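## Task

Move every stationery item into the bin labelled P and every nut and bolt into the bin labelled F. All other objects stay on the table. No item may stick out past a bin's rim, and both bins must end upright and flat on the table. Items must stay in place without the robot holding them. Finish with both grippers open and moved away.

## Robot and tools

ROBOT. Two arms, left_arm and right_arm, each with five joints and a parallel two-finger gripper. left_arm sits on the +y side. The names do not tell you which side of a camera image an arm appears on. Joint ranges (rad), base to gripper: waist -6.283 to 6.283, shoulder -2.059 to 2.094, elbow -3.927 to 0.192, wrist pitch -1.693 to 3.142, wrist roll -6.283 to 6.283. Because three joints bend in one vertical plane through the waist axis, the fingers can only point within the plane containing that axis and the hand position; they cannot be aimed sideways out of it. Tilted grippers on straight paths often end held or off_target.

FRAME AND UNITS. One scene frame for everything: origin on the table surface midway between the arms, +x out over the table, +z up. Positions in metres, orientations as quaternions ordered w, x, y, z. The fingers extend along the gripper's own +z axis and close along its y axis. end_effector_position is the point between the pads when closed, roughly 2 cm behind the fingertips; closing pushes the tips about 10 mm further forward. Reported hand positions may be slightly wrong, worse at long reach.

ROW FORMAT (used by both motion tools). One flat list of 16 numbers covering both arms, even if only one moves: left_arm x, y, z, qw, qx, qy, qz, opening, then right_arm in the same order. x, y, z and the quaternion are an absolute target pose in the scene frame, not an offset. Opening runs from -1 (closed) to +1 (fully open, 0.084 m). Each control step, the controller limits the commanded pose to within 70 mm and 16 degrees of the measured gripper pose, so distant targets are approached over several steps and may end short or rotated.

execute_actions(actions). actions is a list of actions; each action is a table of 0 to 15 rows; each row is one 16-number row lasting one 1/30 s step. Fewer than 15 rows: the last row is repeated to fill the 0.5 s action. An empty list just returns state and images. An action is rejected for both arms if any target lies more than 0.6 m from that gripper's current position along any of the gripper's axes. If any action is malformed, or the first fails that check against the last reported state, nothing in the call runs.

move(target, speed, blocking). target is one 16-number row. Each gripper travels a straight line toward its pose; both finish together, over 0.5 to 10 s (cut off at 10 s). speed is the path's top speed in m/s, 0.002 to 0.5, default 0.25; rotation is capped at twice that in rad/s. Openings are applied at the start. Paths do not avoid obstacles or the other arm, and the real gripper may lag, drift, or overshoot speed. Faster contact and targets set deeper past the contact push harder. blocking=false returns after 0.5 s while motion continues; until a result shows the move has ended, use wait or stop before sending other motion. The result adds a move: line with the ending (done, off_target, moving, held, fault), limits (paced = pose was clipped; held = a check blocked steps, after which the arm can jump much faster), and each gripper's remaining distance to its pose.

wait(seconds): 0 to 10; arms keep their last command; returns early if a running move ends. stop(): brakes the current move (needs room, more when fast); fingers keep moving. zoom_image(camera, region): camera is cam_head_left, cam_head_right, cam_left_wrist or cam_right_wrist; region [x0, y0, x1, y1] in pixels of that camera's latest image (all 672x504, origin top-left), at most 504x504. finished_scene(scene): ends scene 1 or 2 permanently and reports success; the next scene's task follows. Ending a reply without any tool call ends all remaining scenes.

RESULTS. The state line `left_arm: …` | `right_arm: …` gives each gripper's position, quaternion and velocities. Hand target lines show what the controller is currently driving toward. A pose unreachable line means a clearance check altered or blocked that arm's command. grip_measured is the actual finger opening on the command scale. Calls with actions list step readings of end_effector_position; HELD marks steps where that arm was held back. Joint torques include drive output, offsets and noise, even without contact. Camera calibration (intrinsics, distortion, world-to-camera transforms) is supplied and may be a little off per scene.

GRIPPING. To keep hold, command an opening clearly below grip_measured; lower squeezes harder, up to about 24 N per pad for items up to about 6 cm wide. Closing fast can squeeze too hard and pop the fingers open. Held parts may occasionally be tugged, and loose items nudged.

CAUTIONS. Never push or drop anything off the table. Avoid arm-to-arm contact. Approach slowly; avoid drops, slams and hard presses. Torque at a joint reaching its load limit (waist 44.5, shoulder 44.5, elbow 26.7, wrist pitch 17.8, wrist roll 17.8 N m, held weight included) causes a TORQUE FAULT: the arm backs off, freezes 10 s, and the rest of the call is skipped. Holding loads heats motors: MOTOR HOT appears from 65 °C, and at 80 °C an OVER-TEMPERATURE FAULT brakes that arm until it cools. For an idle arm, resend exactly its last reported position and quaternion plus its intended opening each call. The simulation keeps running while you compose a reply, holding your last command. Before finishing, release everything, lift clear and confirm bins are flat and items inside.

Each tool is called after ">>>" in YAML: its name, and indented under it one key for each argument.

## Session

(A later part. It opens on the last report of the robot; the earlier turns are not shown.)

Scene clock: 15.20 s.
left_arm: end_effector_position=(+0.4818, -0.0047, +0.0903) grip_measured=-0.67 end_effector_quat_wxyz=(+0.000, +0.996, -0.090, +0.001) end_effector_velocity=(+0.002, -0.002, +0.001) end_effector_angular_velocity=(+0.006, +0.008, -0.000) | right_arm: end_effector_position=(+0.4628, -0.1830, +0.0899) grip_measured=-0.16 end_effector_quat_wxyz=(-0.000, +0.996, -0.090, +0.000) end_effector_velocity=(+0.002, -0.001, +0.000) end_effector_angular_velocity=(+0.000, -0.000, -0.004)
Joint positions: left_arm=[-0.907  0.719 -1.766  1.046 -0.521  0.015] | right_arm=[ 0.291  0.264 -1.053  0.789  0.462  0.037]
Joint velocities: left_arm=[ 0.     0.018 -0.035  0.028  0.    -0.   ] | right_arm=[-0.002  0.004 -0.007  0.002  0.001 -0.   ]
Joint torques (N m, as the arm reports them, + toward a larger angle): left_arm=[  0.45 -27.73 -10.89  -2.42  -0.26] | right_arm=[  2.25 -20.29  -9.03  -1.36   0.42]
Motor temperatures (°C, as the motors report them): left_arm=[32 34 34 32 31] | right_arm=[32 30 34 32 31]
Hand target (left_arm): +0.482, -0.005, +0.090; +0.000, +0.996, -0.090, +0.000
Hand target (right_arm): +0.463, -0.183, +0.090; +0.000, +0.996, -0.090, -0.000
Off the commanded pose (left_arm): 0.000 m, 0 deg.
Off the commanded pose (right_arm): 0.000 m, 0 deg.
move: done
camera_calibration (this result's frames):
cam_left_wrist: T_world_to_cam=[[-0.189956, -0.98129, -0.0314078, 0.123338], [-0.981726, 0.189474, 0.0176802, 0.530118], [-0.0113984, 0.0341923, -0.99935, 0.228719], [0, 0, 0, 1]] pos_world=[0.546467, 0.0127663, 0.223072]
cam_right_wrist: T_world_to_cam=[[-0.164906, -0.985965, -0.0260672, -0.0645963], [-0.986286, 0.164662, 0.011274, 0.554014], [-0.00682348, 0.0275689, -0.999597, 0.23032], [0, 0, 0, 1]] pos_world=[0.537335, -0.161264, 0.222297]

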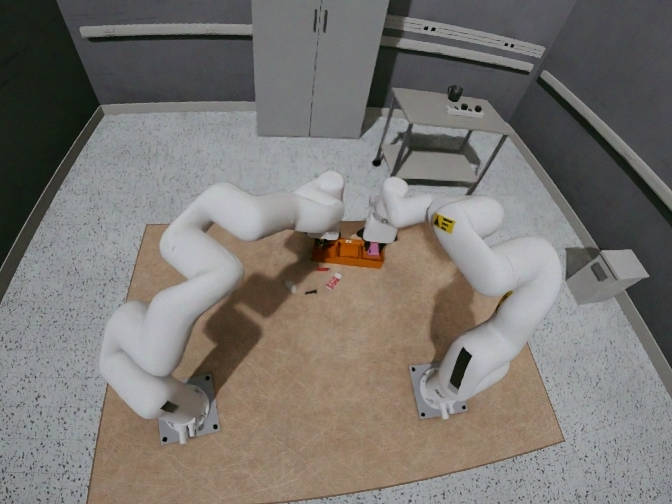

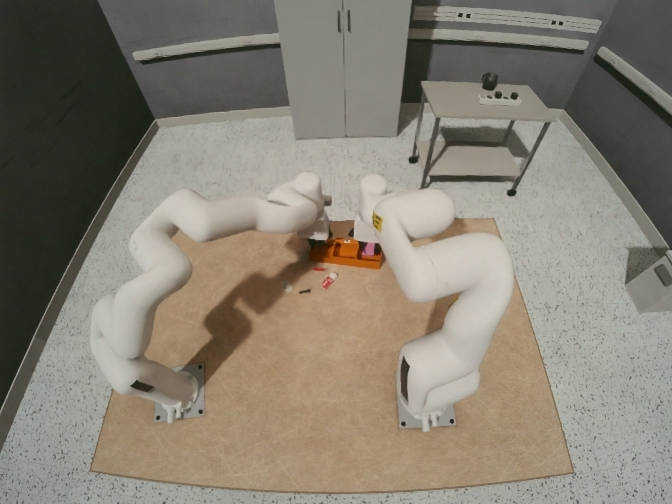

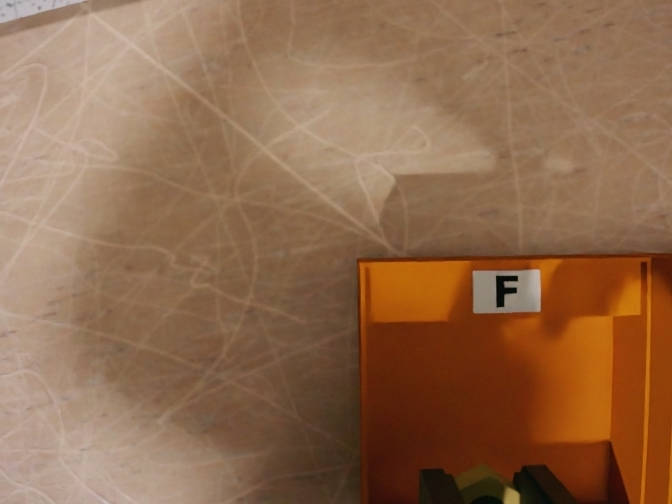

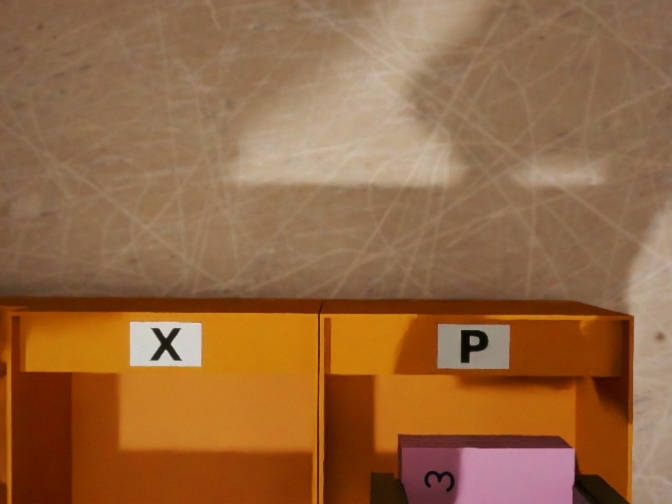

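>>> move:
  target: [0.485,-0.010,0.032,0,0.996,-0.09,0,-0.9,0.467,-0.184,0.032,0,0.996,-0.09,0,-0.55]
  speed: 0.08

>>> move:
  target: [0.485,-0.010,0.032,0,0.996,-0.09,0,-0.45,0.467,-0.184,0.032,0,0.996,-0.09,0,0.08]
  speed: 0.08

>>> move:
  target: [0.485,-0.010,0.10,0,0.996,-0.09,0,-0.45,0.467,-0.184,0.10,0,0.996,-0.09,0,0.08]
  speed: 0.2

Scene clock: 16.77 s.
left_arm: end_effector_position=(+0.4851, -0.0101, +0.0326) grip_measured=-0.67 end_effector_quat_wxyz=(+0.000, +0.996, -0.090, +0.000) end_effector_velocity=(-0.000, +0.000, -0.004) end_effector_angular_velocity=(+0.002, +0.002, +0.000) | right_arm: end_effector_position=(+0.4670, -0.1840, +0.0324) grip_measured=-0.16 end_effector_quat_wxyz=(-0.000, +0.996, -0.090, +0.000) end_effector_velocity=(+0.000, +0.000, -0.004) end_effector_angular_velocity=(-0.000, +0.002, +0.000)
Joint positions: left_arm=[-0.91   0.827 -1.777  0.949 -0.525  0.015] | right_arm=[ 0.287  0.392 -1.043  0.65   0.458  0.037]
Joint velocities: left_arm=[ 0.     0.008 -0.003 -0.003 -0.    -0.   ] | right_arm=[ 0.     0.009 -0.002 -0.006 -0.     0.   ]
Joint torques (N m, as the arm reports them, + toward a larger angle): left_arm=[  0.32 -28.09 -10.66  -2.46  -0.24] | right_arm=[  1.73 -21.07  -8.36  -1.31   0.28]
Motor temperatures (°C, as the motors report them): left_arm=[32 34 34 32 31] | right_arm=[32 30 34 32 31]
Hand target (left_arm): +0.485, -0.010, +0.032; +0.000, +0.996, -0.090, -0.000
Hand target (right_arm): +0.467, -0.184, +0.032; +0.000, +0.996, -0.090, +0.000
Off the commanded pose (left_arm): 0.001 m, 0 deg.
Off the commanded pose (right_arm): 0.000 m, 0 deg.
move: done
camera_calibration (this result's frames):
cam_left_wrist: T_world_to_cam=[[-0.189954, -0.981277, -0.0318392, 0.116921], [-0.981719, 0.18944, 0.0184539, 0.535351], [-0.0120768, 0.0347625, -0.999323, 0.171622], [0, 0, 0, 1]] pos_world=[0.549846, 0.00734912, 0.165349]
cam_right_wrist: T_world_to_cam=[[-0.16528, -0.985898, -0.0262093, -0.0661554], [-0.986225, 0.165043, 0.0109748, 0.55907], [-0.00649437, 0.0276622, -0.999596, 0.172731], [0, 0, 0, 1]] pos_world=[0.541556, -0.162271, 0.164792]

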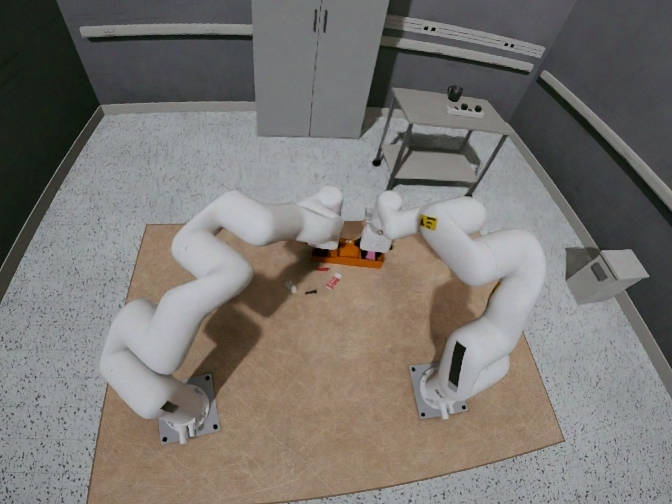

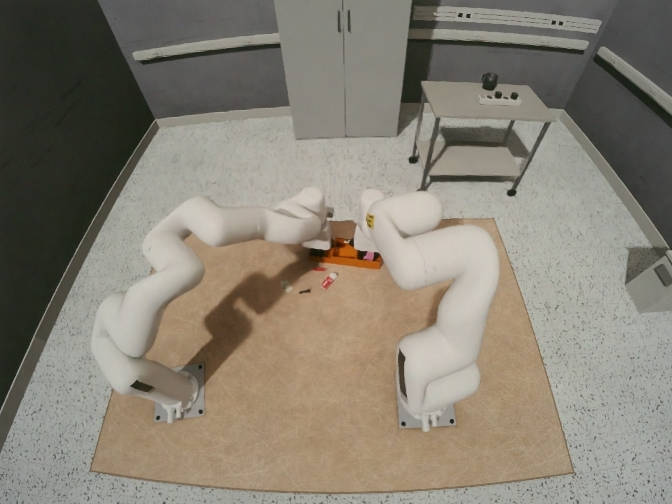

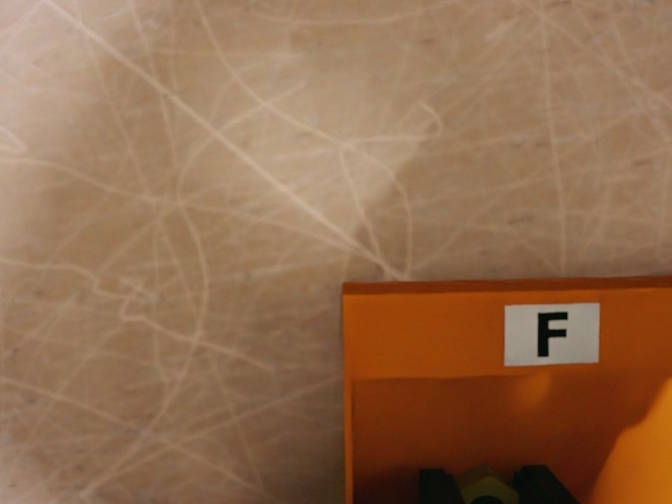

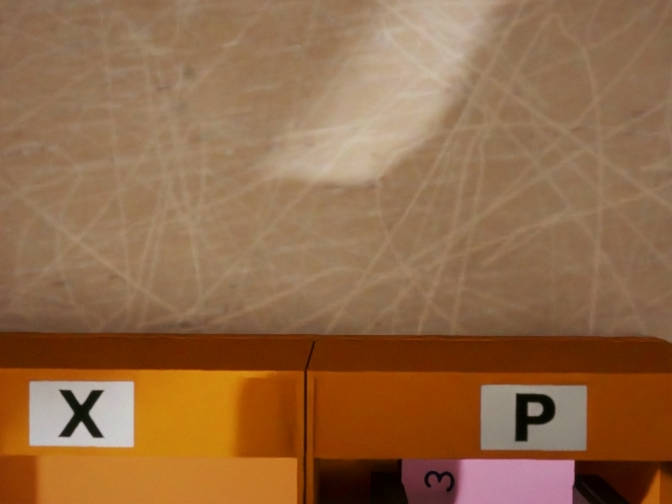

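Scene clock: 17.47 s.
left_arm: end_effector_position=(+0.4850, -0.0100, +0.0320) grip_measured=-0.47 end_effector_quat_wxyz=(+0.000, +0.996, -0.090, +0.000) end_effector_velocity=(-0.001, -0.000, -0.001) end_effector_angular_velocity=(+0.001, +0.001, -0.001) | right_arm: end_effector_position=(+0.4670, -0.1840, +0.0320) grip_measured=+0.07 end_effector_quat_wxyz=(-0.000, +0.996, -0.090, +0.000) end_effector_velocity=(+0.000, -0.000, +0.000) end_effector_angular_velocity=(+0.000, -0.001, -0.000)
Joint positions: left_arm=[-0.91   0.828 -1.777  0.949 -0.525  0.024] | right_arm=[ 0.287  0.393 -1.043  0.65   0.458  0.047]
Joint velocities: left_arm=[-0.001  0.001  0.     0.    -0.     0.   ] | right_arm=[-0.     0.    -0.001 -0.     0.     0.   ]
Joint torques (N m, as the arm reports them, + toward a larger angle): left_arm=[  0.44 -28.15 -10.59  -2.1   -0.3 ] | right_arm=[  1.61 -20.17  -8.2   -1.31   0.21]
Motor temperatures (°C, as the motors report them): left_arm=[32 34 34 32 31] | right_arm=[32 30 34 32 31]
Hand target (left_arm): +0.485, -0.010, +0.032; +0.000, +0.996, -0.090, -0.000
Hand target (right_arm): +0.467, -0.184, +0.032; +0.000, +0.996, -0.090, +0.000
Off the commanded pose (left_arm): 0.000 m, 0 deg.
Off the commanded pose (right_arm): 0.000 m, 0 deg.
move: done
camera_calibration (this result's frames):
cam_left_wrist: T_world_to_cam=[[-0.189974, -0.981265, -0.0320833, 0.116974], [-0.98171, 0.189442, 0.0188867, 0.535214], [-0.0124549, 0.0350845, -0.999307, 0.171276], [0, 0, 0, 1]] pos_world=[0.54978, 0.00738116, 0.164801]
cam_right_wrist: T_world_to_cam=[[-0.165296, -0.9859, -0.0260588, -0.0661837], [-0.98622, 0.165052, 0.0112913, 0.559042], [-0.00683107, 0.0275661, -0.999597, 0.172523], [0, 0, 0, 1]] pos_world=[0.541577, -0.162277, 0.164417]

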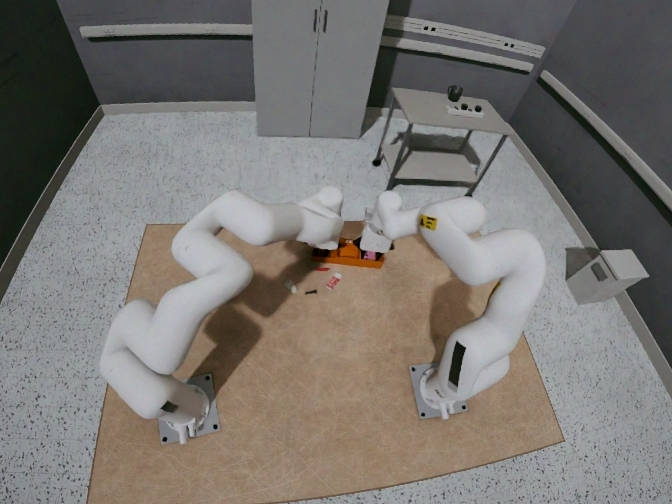

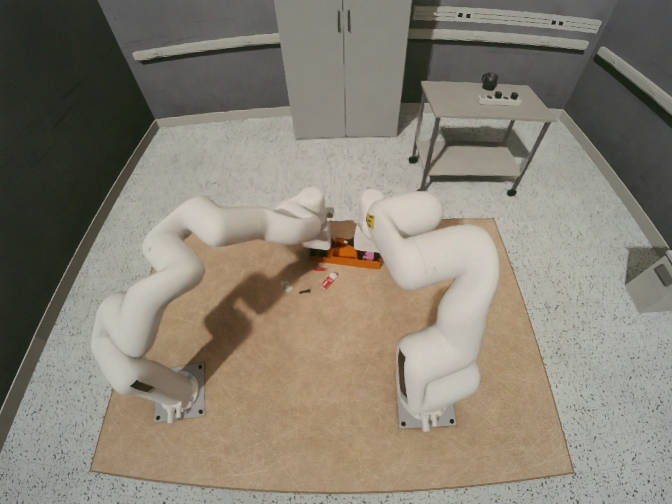

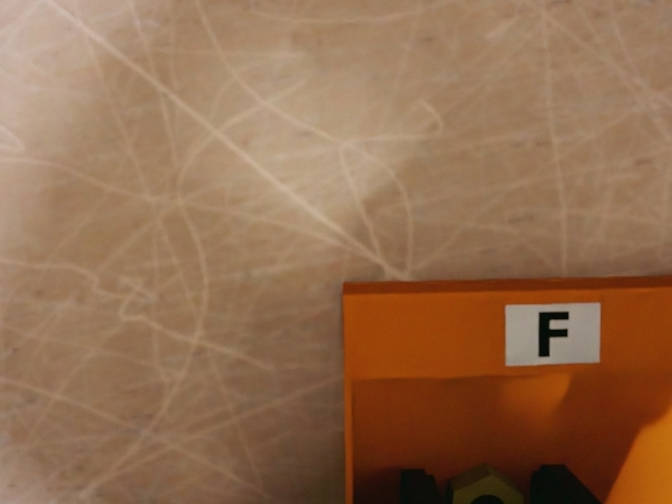

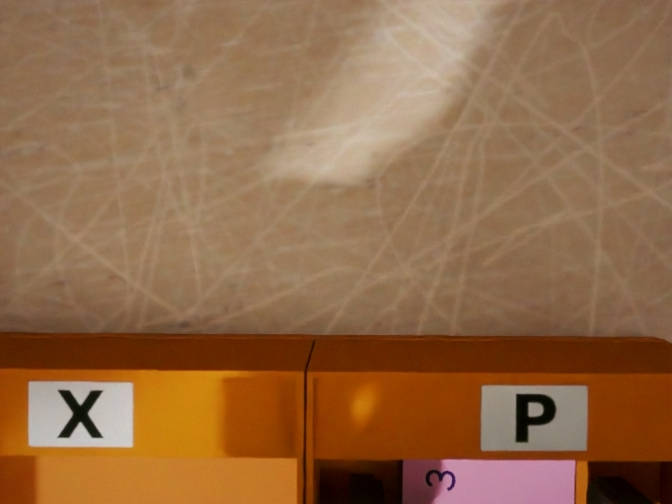

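Scene clock: 18.53 s.
left_arm: end_effector_position=(+0.4849, -0.0099, +0.0996) grip_measured=-0.47 end_effector_quat_wxyz=(-0.000, +0.996, -0.090, -0.000) end_effector_velocity=(+0.001, +0.000, +0.003) end_effector_angular_velocity=(-0.001, -0.001, +0.001) | right_arm: end_effector_position=(+0.4669, -0.1840, +0.0997) grip_measured=+0.07 end_effector_quat_wxyz=(+0.000, +0.996, -0.090, -0.000) end_effector_velocity=(+0.001, +0.001, +0.003) end_effector_angular_velocity=(+0.001, -0.003, +0.001)
Joint positions: left_arm=[-0.91   0.733 -1.817  1.085 -0.525  0.024] | right_arm=[ 0.287  0.258 -1.077  0.82   0.458  0.047]
Joint velocities: left_arm=[ 0.001 -0.003 -0.003  0.004  0.001 -0.   ] | right_arm=[ 0.001 -0.005 -0.003  0.006  0.    -0.   ]
Joint torques (N m, as the arm reports them, + toward a larger angle): left_arm=[  0.53 -27.53 -11.01  -2.15  -0.23] | right_arm=[  2.11 -20.49  -9.16  -1.34   0.17]
Motor temperatures (°C, as the motors report them): left_arm=[32 34 35 32 31] | right_arm=[32 30 34 32 31]
Hand target (left_arm): +0.485, -0.010, +0.100; +0.000, +0.996, -0.090, -0.000
Hand target (right_arm): +0.467, -0.184, +0.100; +0.000, +0.996, -0.090, +0.000
Off the commanded pose (left_arm): 0.000 m, 0 deg.
Off the commanded pose (right_arm): 0.000 m, 0 deg.
move: done
camera_calibration (this result's frames):
cam_left_wrist: T_world_to_cam=[[-0.189986, -0.981255, -0.0322999, 0.119261], [-0.981703, 0.189439, 0.0192707, 0.533728], [-0.0127907, 0.0353701, -0.999292, 0.238905], [0, 0, 0, 1]] pos_world=[0.549677, 0.00746684, 0.232303]
cam_right_wrist: T_world_to_cam=[[-0.165309, -0.985902, -0.0258727, -0.064479], [-0.986215, 0.165055, 0.0116827, 0.558146], [-0.00724759, 0.0274473, -0.999597, 0.240325], [0, 0, 0, 1]] pos_world=[0.541534, -0.162291, 0.232039]

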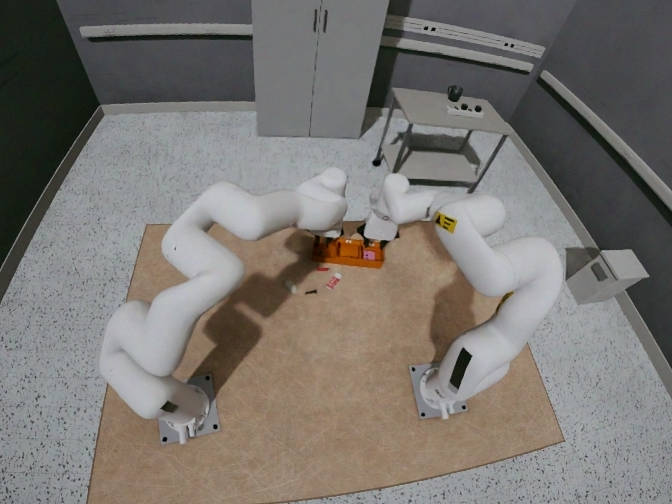

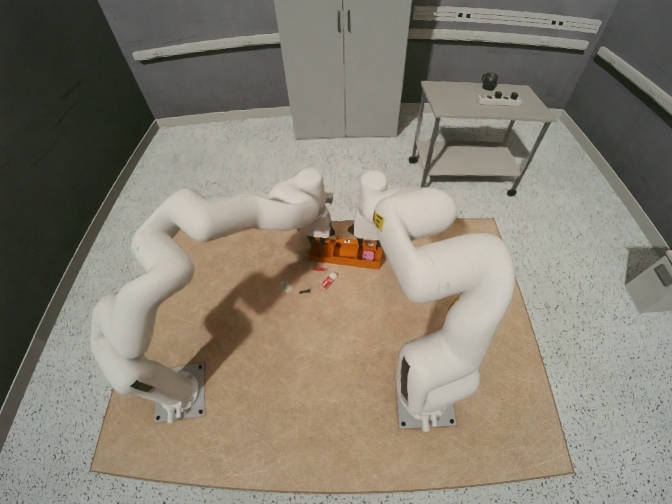

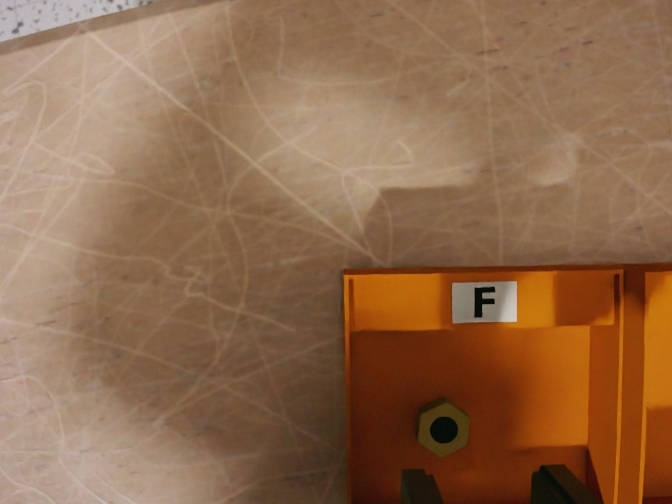

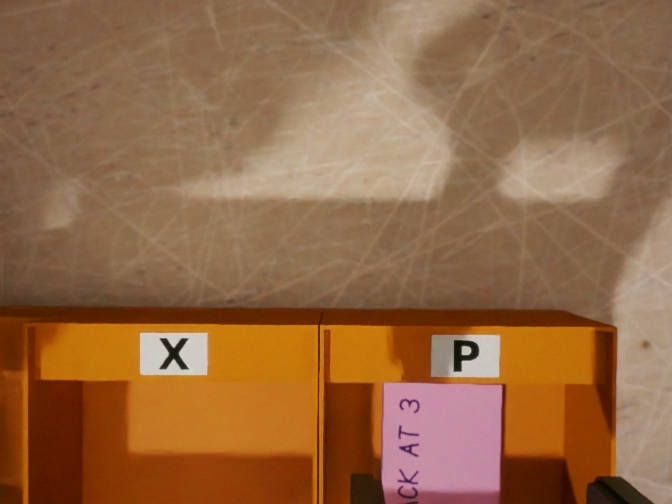

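>>> move:
  target: [0.33,0.20,0.12,0,0.766,-0.643,0,-0.3,0.378,-0.043,0.085,0,0.9435,-0.331,0,-0.1]
  speed: 0.35

Scene clock: 21.77 s.
left_arm: end_effector_position=(+0.3299, +0.1997, +0.1195) grip_measured=-0.32 end_effector_quat_wxyz=(+0.000, +0.766, -0.643, -0.000) end_effector_velocity=(-0.001, +0.002, +0.001) end_effector_angular_velocity=(-0.003, -0.005, -0.009) | right_arm: end_effector_position=(+0.3781, -0.0430, +0.0850) grip_measured=-0.11 end_effector_quat_wxyz=(+0.000, +0.944, -0.331, -0.000) end_effector_velocity=(-0.000, +0.001, -0.000) end_effector_angular_velocity=(+0.000, -0.000, -0.004)
Joint positions: left_arm=[-0.76  -0.112 -0.682  0.795  0.841  0.03 ] | right_arm=[ 0.624  0.227 -0.984  0.757  1.29   0.039]
Joint velocities: left_arm=[ 0.002 -0.013  0.013 -0.006  0.012  0.   ] | right_arm=[ 0.001  0.001 -0.001 -0.     0.005  0.   ]
Joint torques (N m, as the arm reports them, + toward a larger angle): left_arm=[  0.45 -13.25  -9.76  -2.14  -0.21] | right_arm=[  2.73 -19.15  -8.81  -1.34   0.11]
Motor temperatures (°C, as the motors report them): left_arm=[32 34 35 32 31] | right_arm=[32 30 34 32 31]
Hand target (left_arm): +0.330, +0.200, +0.120; +0.000, +0.766, -0.643, +0.000
Hand target (right_arm): +0.378, -0.043, +0.085; +0.000, +0.944, -0.331, -0.000
Off the commanded pose (left_arm): 0.001 m, 0 deg.
Off the commanded pose (right_arm): 0.000 m, 0 deg.
move: done
camera_calibration (this result's frames):
cam_left_wrist: T_world_to_cam=[[-0.986079, -0.163286, -0.0314126, 0.395304], [-0.163941, 0.986277, 0.0195101, -0.087411], [0.0277958, 0.0243883, -0.999316, 0.238205], [0, 0, 0, 1]] pos_world=[0.368849, 0.14495, 0.252165]
cam_right_wrist: T_world_to_cam=[[-0.613292, -0.789428, -0.0259839, 0.237329], [-0.789825, 0.613228, 0.011331, 0.392496], [0.00698903, 0.027472, -0.999598, 0.215787], [0, 0, 0, 1]] pos_world=[0.454047, -0.0592635, 0.21742]

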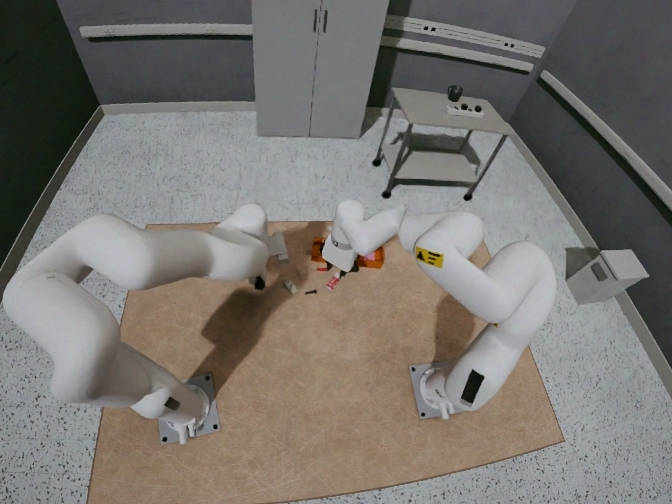

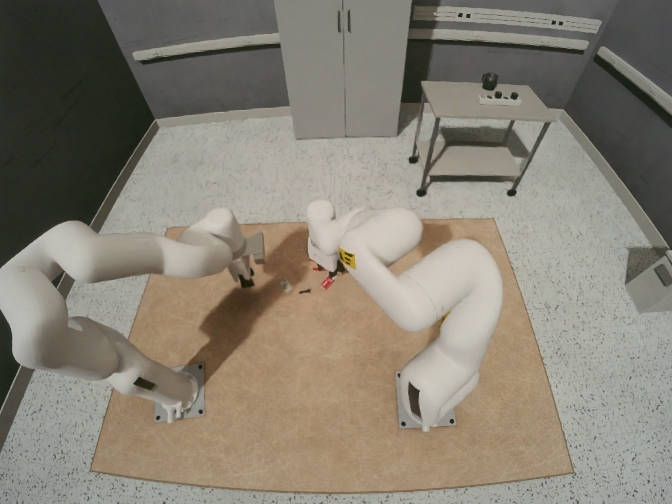

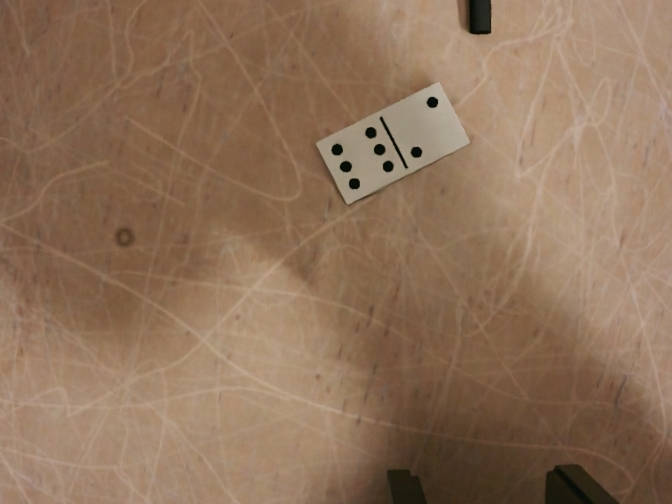

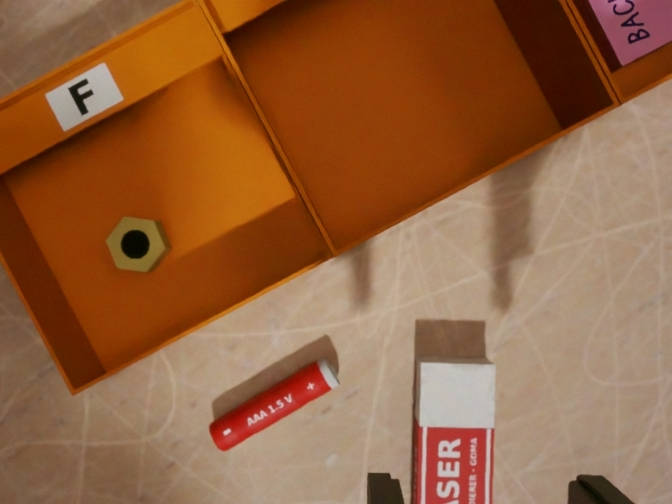

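>>> move:
  target: [0.33,0.20,0.12,0,0.766,-0.643,0,-0.3,0.377,-0.044,0.024,0,0.9435,-0.331,0,-0.1]
  speed: 0.1

>>> move:
  target: [0.33,0.20,0.12,0,0.766,-0.643,0,-0.3,0.377,-0.044,0.024,0,0.9435,-0.331,0,-0.75]
  speed: 0.1

>>> move:
  target: [0.33,0.20,0.12,0,0.766,-0.643,0,-0.3,0.377,-0.044,0.095,0,0.9435,-0.331,0,-0.75]
  speed: 0.2

Scene clock: 23.93 s.
left_arm: end_effector_position=(+0.3300, +0.2000, +0.1200) grip_measured=-0.32 end_effector_quat_wxyz=(+0.000, +0.766, -0.643, -0.000) end_effector_velocity=(+0.000, -0.001, +0.001) end_effector_angular_velocity=(-0.001, -0.002, -0.002) | right_arm: end_effector_position=(+0.3770, -0.0440, +0.0243) grip_measured=-0.11 end_effector_quat_wxyz=(-0.000, +0.944, -0.331, +0.000) end_effector_velocity=(-0.000, -0.000, -0.004) end_effector_angular_velocity=(-0.001, +0.002, -0.000)
Joint positions: left_arm=[-0.759 -0.114 -0.681  0.796  0.843  0.03 ] | right_arm=[ 0.623  0.356 -0.954  0.598  1.289  0.039]
Joint velocities: left_arm=[-0.001 -0.002  0.    -0.001  0.001 -0.   ] | right_arm=[-0.     0.009 -0.    -0.006 -0.     0.   ]
Joint torques (N m, as the arm reports them, + toward a larger angle): left_arm=[  0.73 -13.21  -9.87  -2.28  -0.23] | right_arm=[  1.75 -19.66  -8.02  -1.29   0.34]
Motor temperatures (°C, as the motors report them): left_arm=[32 34 35 32 31] | right_arm=[32 30 34 32 31]
Hand target (left_arm): +0.330, +0.200, +0.120; +0.000, +0.766, -0.643, +0.000
Hand target (right_arm): +0.377, -0.044, +0.024; +0.000, +0.944, -0.331, +0.000
Off the commanded pose (left_arm): 0.000 m, 0 deg.
Off the commanded pose (right_arm): 0.000 m, 0 deg.
move: done
camera_calibration (this result's frames):
cam_left_wrist: T_world_to_cam=[[-0.986212, -0.162341, -0.0320997, 0.395394], [-0.162995, 0.986446, 0.0189086, -0.0879856], [0.028595, 0.02388, -0.999306, 0.238574], [0, 0, 0, 1]] pos_world=[0.368779, 0.145285, 0.252764]
cam_right_wrist: T_world_to_cam=[[-0.613447, -0.789294, -0.0264127, 0.234436], [-0.789702, 0.613389, 0.0112003, 0.392916], [0.00736087, 0.0277289, -0.999588, 0.155035], [0, 0, 0, 1]] pos_world=[0.452959, -0.0602703, 0.156762]

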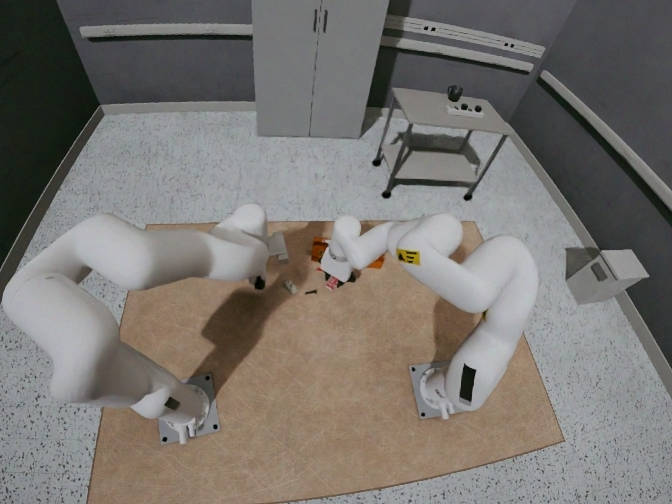

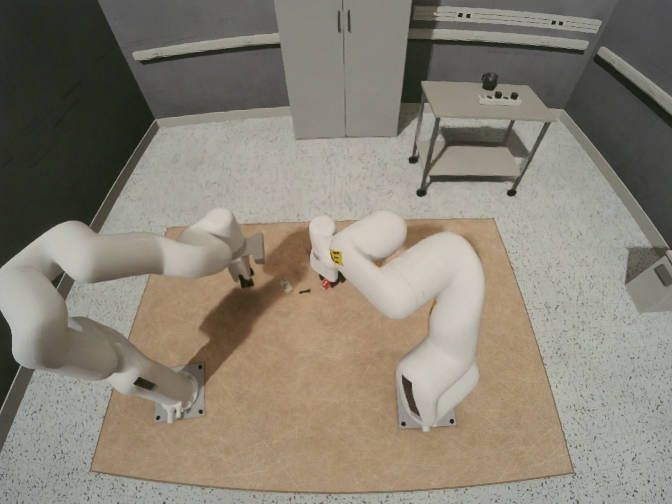

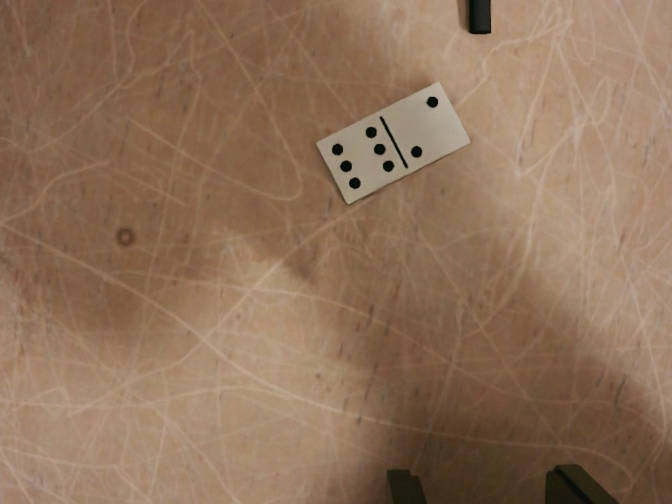

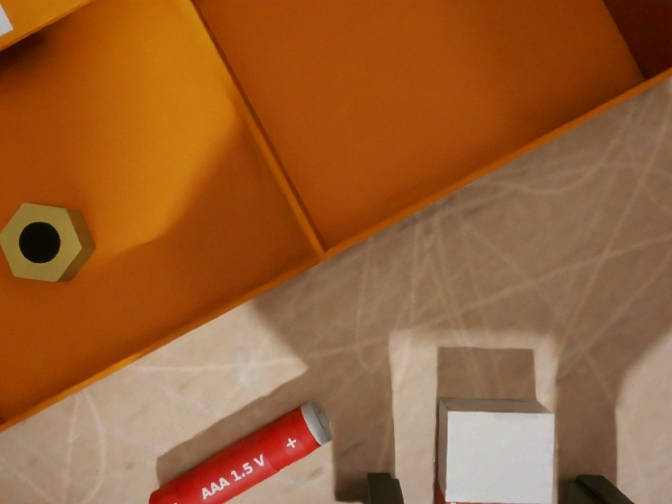

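Scene clock: 24.63 s.
left_arm: end_effector_position=(+0.3300, +0.2000, +0.1200) grip_measured=-0.32 end_effector_quat_wxyz=(+0.000, +0.766, -0.643, +0.000) end_effector_velocity=(+0.000, -0.000, +0.000) end_effector_angular_velocity=(-0.001, -0.001, -0.001) | right_arm: end_effector_position=(+0.3771, -0.0439, +0.0242) grip_measured=-0.49 end_effector_quat_wxyz=(-0.000, +0.944, -0.331, +0.000) end_effector_velocity=(-0.000, -0.001, -0.000) end_effector_angular_velocity=(-0.000, +0.001, -0.001)
Joint positions: left_arm=[-0.759 -0.114 -0.681  0.796  0.843  0.03 ] | right_arm=[ 0.623  0.356 -0.955  0.598  1.289  0.022]
Joint velocities: left_arm=[-0.    -0.001  0.    -0.001  0.001 -0.   ] | right_arm=[-0.001 -0.     0.001  0.     0.     0.   ]
Joint torques (N m, as the arm reports them, + toward a larger angle): left_arm=[  0.2  -13.46 -10.04  -2.29  -0.31] | right_arm=[  1.02 -18.76  -7.85  -1.41   0.2 ]
Motor temperatures (°C, as the motors report them): left_arm=[32 34 35 32 31] | right_arm=[32 30 34 32 31]
Hand target (left_arm): +0.330, +0.200, +0.120; +0.000, +0.766, -0.643, +0.000
Hand target (right_arm): +0.377, -0.044, +0.024; +0.000, +0.944, -0.331, +0.000
Off the commanded pose (left_arm): 0.000 m, 0 deg.
Off the commanded pose (right_arm): 0.000 m, 0 deg.
move: done
camera_calibration (this result's frames):
cam_left_wrist: T_world_to_cam=[[-0.986212, -0.162341, -0.0321015, 0.395396], [-0.162995, 0.986446, 0.018907, -0.0879844], [0.028597, 0.0238787, -0.999306, 0.238576], [0, 0, 0, 1]] pos_world=[0.368781, 0.145284, 0.252767]
cam_right_wrist: T_world_to_cam=[[-0.613446, -0.789295, -0.0263987, 0.234494], [-0.789702, 0.613388, 0.0112046, 0.392938], [0.00734892, 0.0277205, -0.999589, 0.154859], [0, 0, 0, 1]] pos_world=[0.453015, -0.0602314, 0.156583]

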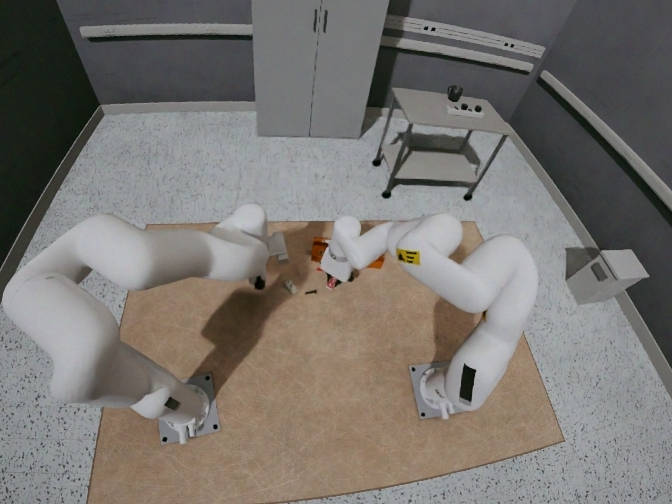

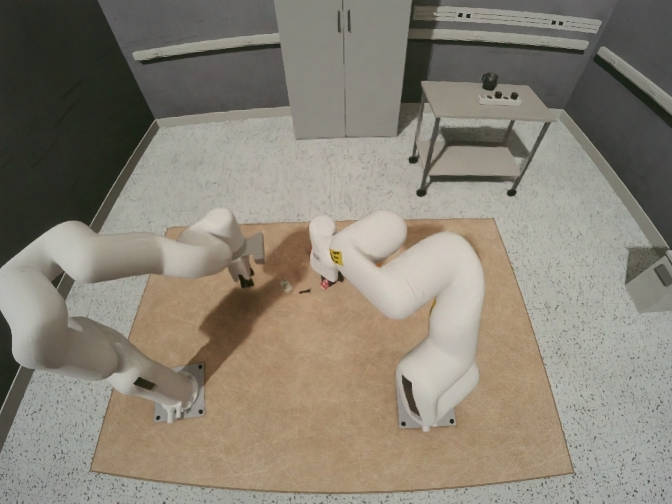

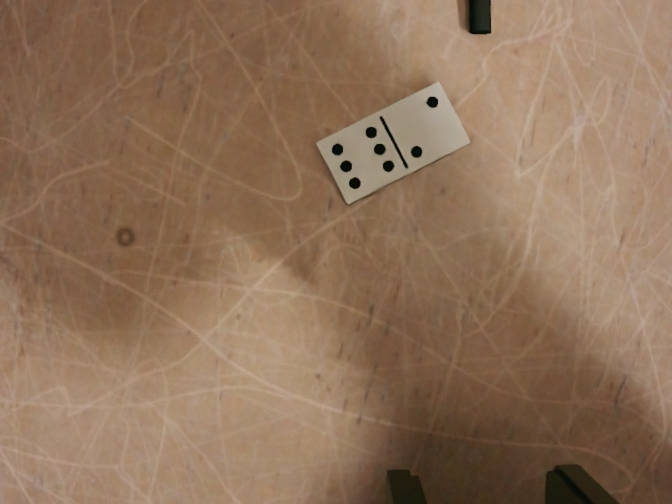

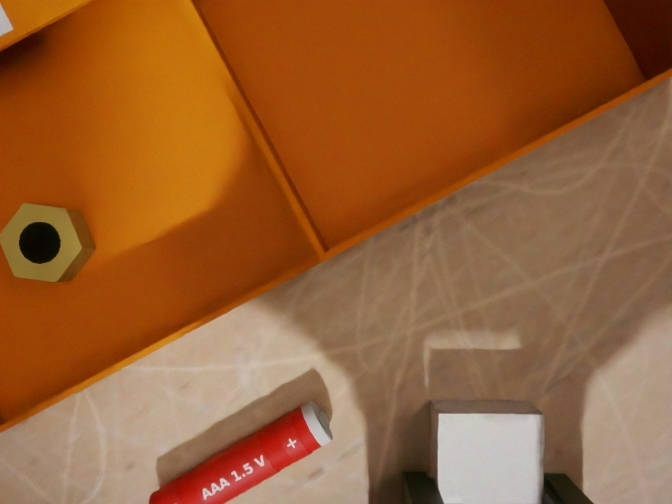

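Scene clock: 25.70 s.
left_arm: end_effector_position=(+0.3300, +0.2000, +0.1200) grip_measured=-0.32 end_effector_quat_wxyz=(+0.000, +0.766, -0.643, +0.000) end_effector_velocity=(+0.000, -0.000, +0.001) end_effector_angular_velocity=(-0.001, -0.001, +0.000) | right_arm: end_effector_position=(+0.3769, -0.0441, +0.0947) grip_measured=-0.49 end_effector_quat_wxyz=(+0.000, +0.944, -0.331, -0.000) end_effector_velocity=(+0.000, -0.000, +0.003) end_effector_angular_velocity=(+0.000, -0.000, -0.001)
Joint positions: left_arm=[-0.759 -0.114 -0.681  0.796  0.843  0.03 ] | right_arm=[ 0.623  0.204 -0.986  0.782  1.289  0.022]
Joint velocities: left_arm=[-0.    -0.002 -0.     0.    -0.001 -0.   ] | right_arm=[-0.001 -0.005 -0.002  0.007 -0.     0.   ]
Joint torques (N m, as the arm reports them, + toward a larger angle): left_arm=[  0.63 -13.28  -9.85  -2.12  -0.26] | right_arm=[  1.99 -18.77  -8.61  -1.45   0.33]
Motor temperatures (°C, as the motors report them): left_arm=[32 34 35 32 31] | right_arm=[32 30 34 32 31]
Hand target (left_arm): +0.330, +0.200, +0.120; +0.000, +0.766, -0.643, +0.000
Hand target (right_arm): +0.377, -0.044, +0.095; +0.000, +0.944, -0.331, +0.000
Off the commanded pose (left_arm): 0.000 m, 0 deg.
Off the commanded pose (right_arm): 0.000 m, 0 deg.
move: done
camera_calibration (this result's frames):
cam_left_wrist: T_world_to_cam=[[-0.986212, -0.162341, -0.0321017, 0.395397], [-0.162995, 0.986446, 0.0189068, -0.0879843], [0.0285972, 0.0238786, -0.999306, 0.238576], [0, 0, 0, 1]] pos_world=[0.368781, 0.145284, 0.252767]
cam_right_wrist: T_world_to_cam=[[-0.61347, -0.789302, -0.0256472, 0.236069], [-0.78969, 0.6134, 0.0114336, 0.392059], [0.00670743, 0.0272676, -0.999606, 0.225553], [0, 0, 0, 1]] pos_world=[0.452913, -0.0603094, 0.227036]

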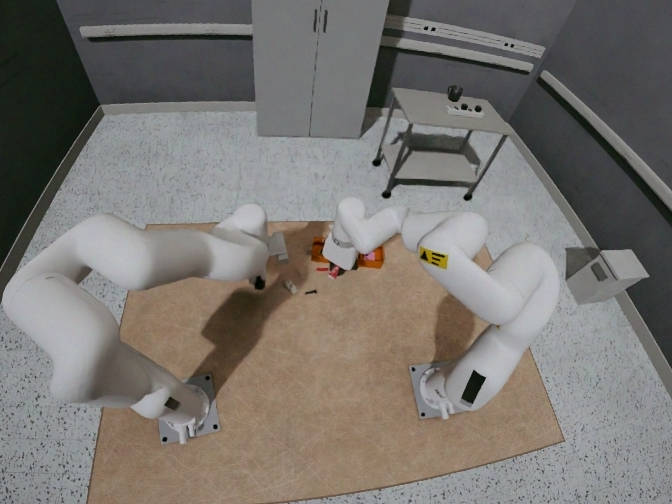

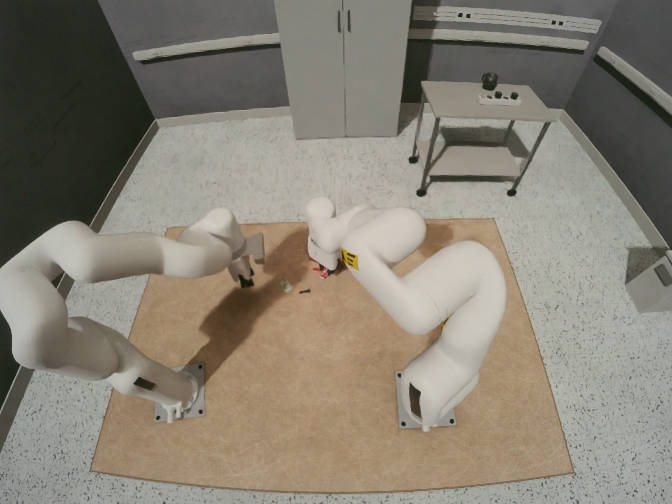

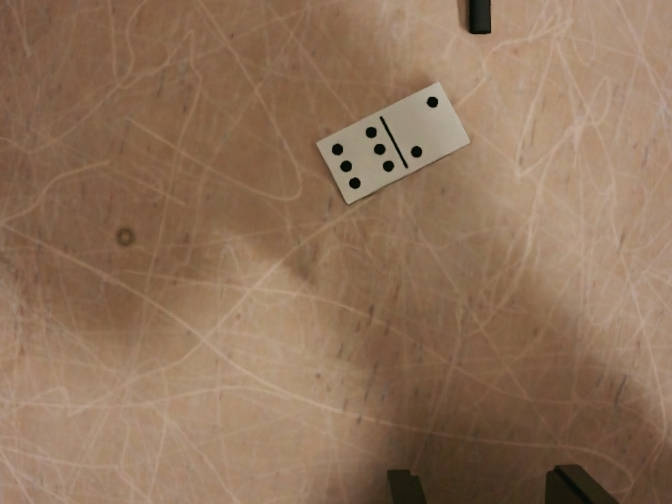

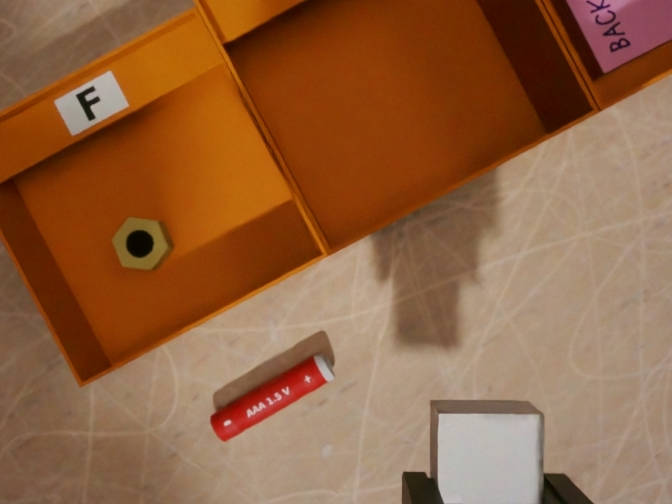

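>>> move:
  target: [0.336,0.042,0.085,0,0.766,-0.643,0,-0.3,0.467,-0.184,0.095,0,0.643,-0.766,0,-0.75]
  speed: 0.25

Scene clock: 28.80 s.
left_arm: end_effector_position=(+0.3361, +0.0422, +0.0853) grip_measured=-0.32 end_effector_quat_wxyz=(+0.000, +0.766, -0.643, +0.000) end_effector_velocity=(+0.001, -0.002, -0.000) end_effector_angular_velocity=(-0.001, -0.001, -0.000) | right_arm: end_effector_position=(+0.4668, -0.1839, +0.0950) grip_measured=-0.49 end_effector_quat_wxyz=(-0.000, -0.644, +0.765, -0.000) end_effector_velocity=(+0.001, -0.002, +0.000) end_effector_angular_velocity=(-0.000, +0.001, -0.013)
Joint positions: left_arm=[-1.023  0.277 -1.057  0.779  0.578  0.03 ] | right_arm=[ 0.287  0.266 -1.072  0.807  2.022  0.022]
Joint velocities: left_arm=[-0.002  0.006 -0.008  0.001 -0.002  0.   ] | right_arm=[-0.004  0.002 -0.003  0.002  0.009 -0.   ]
Joint torques (N m, as the arm reports them, + toward a larger angle): left_arm=[  0.18 -20.41  -9.96  -2.16  -0.32] | right_arm=[  1.96 -20.3   -9.24  -1.23   0.23]
Motor temperatures (°C, as the motors report them): left_arm=[32 34 35 32 31] | right_arm=[32 30 34 32 31]
Hand target (left_arm): +0.336, +0.042, +0.085; +0.000, +0.766, -0.643, +0.000
Hand target (right_arm): +0.467, -0.184, +0.095; -0.000, -0.643, +0.766, +0.000
Off the commanded pose (left_arm): 0.000 m, 0 deg.
Off the commanded pose (right_arm): 0.000 m, 0 deg.
move: done
camera_calibration (this result's frames):
cam_left_wrist: T_world_to_cam=[[-0.986193, -0.16243, -0.0322345, 0.374723], [-0.163081, 0.986435, 0.0187074, 0.0694093], [0.0287586, 0.023706, -0.999305, 0.207412], [0, 0, 0, 1]] pos_world=[0.374904, -0.0125186, 0.218048]
cam_right_wrist: T_world_to_cam=[[-0.987129, 0.15779, -0.0260439, 0.529505], [0.157543, 0.987447, 0.011304, 0.175441], [0.0275006, 0.00705549, -0.999597, 0.215642], [0, 0, 0, 1]] pos_world=[0.48912, -0.258311, 0.227362]

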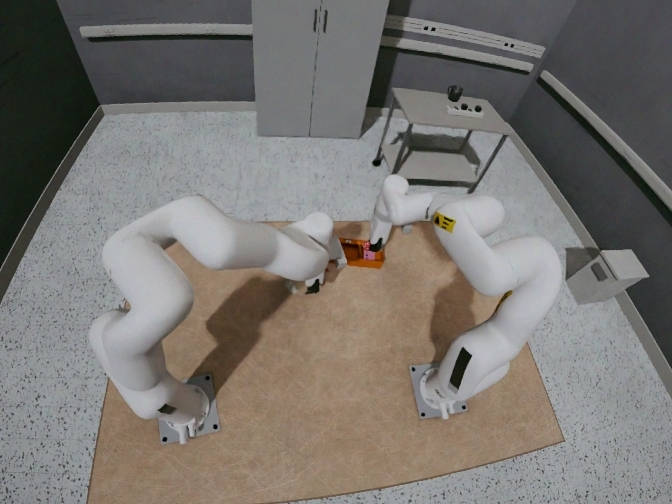

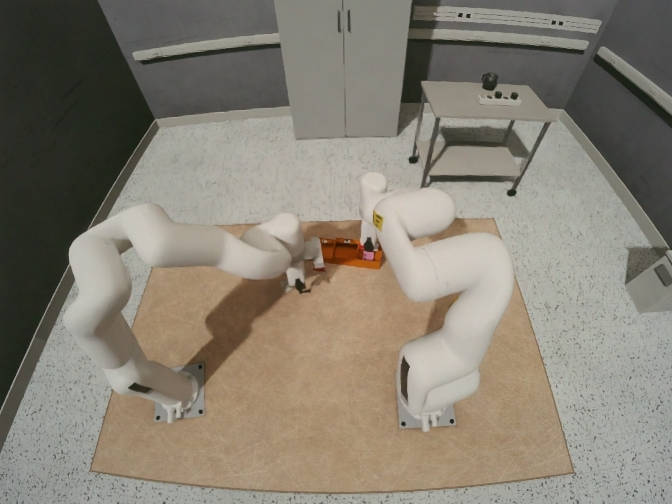

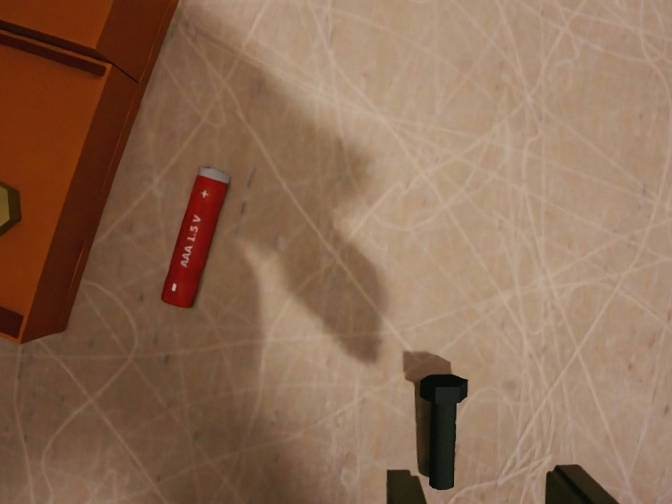

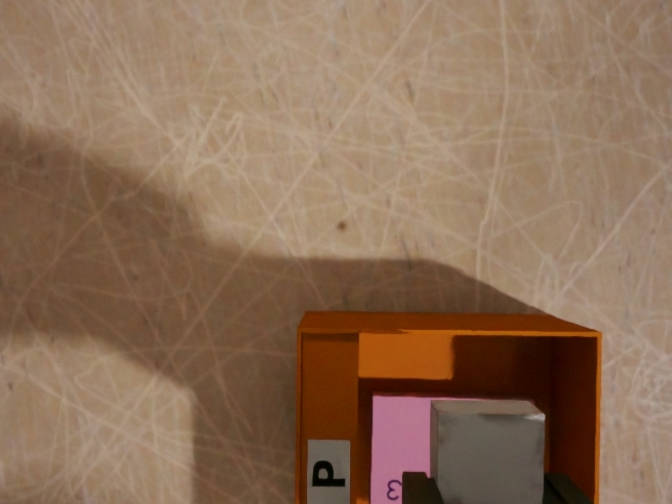

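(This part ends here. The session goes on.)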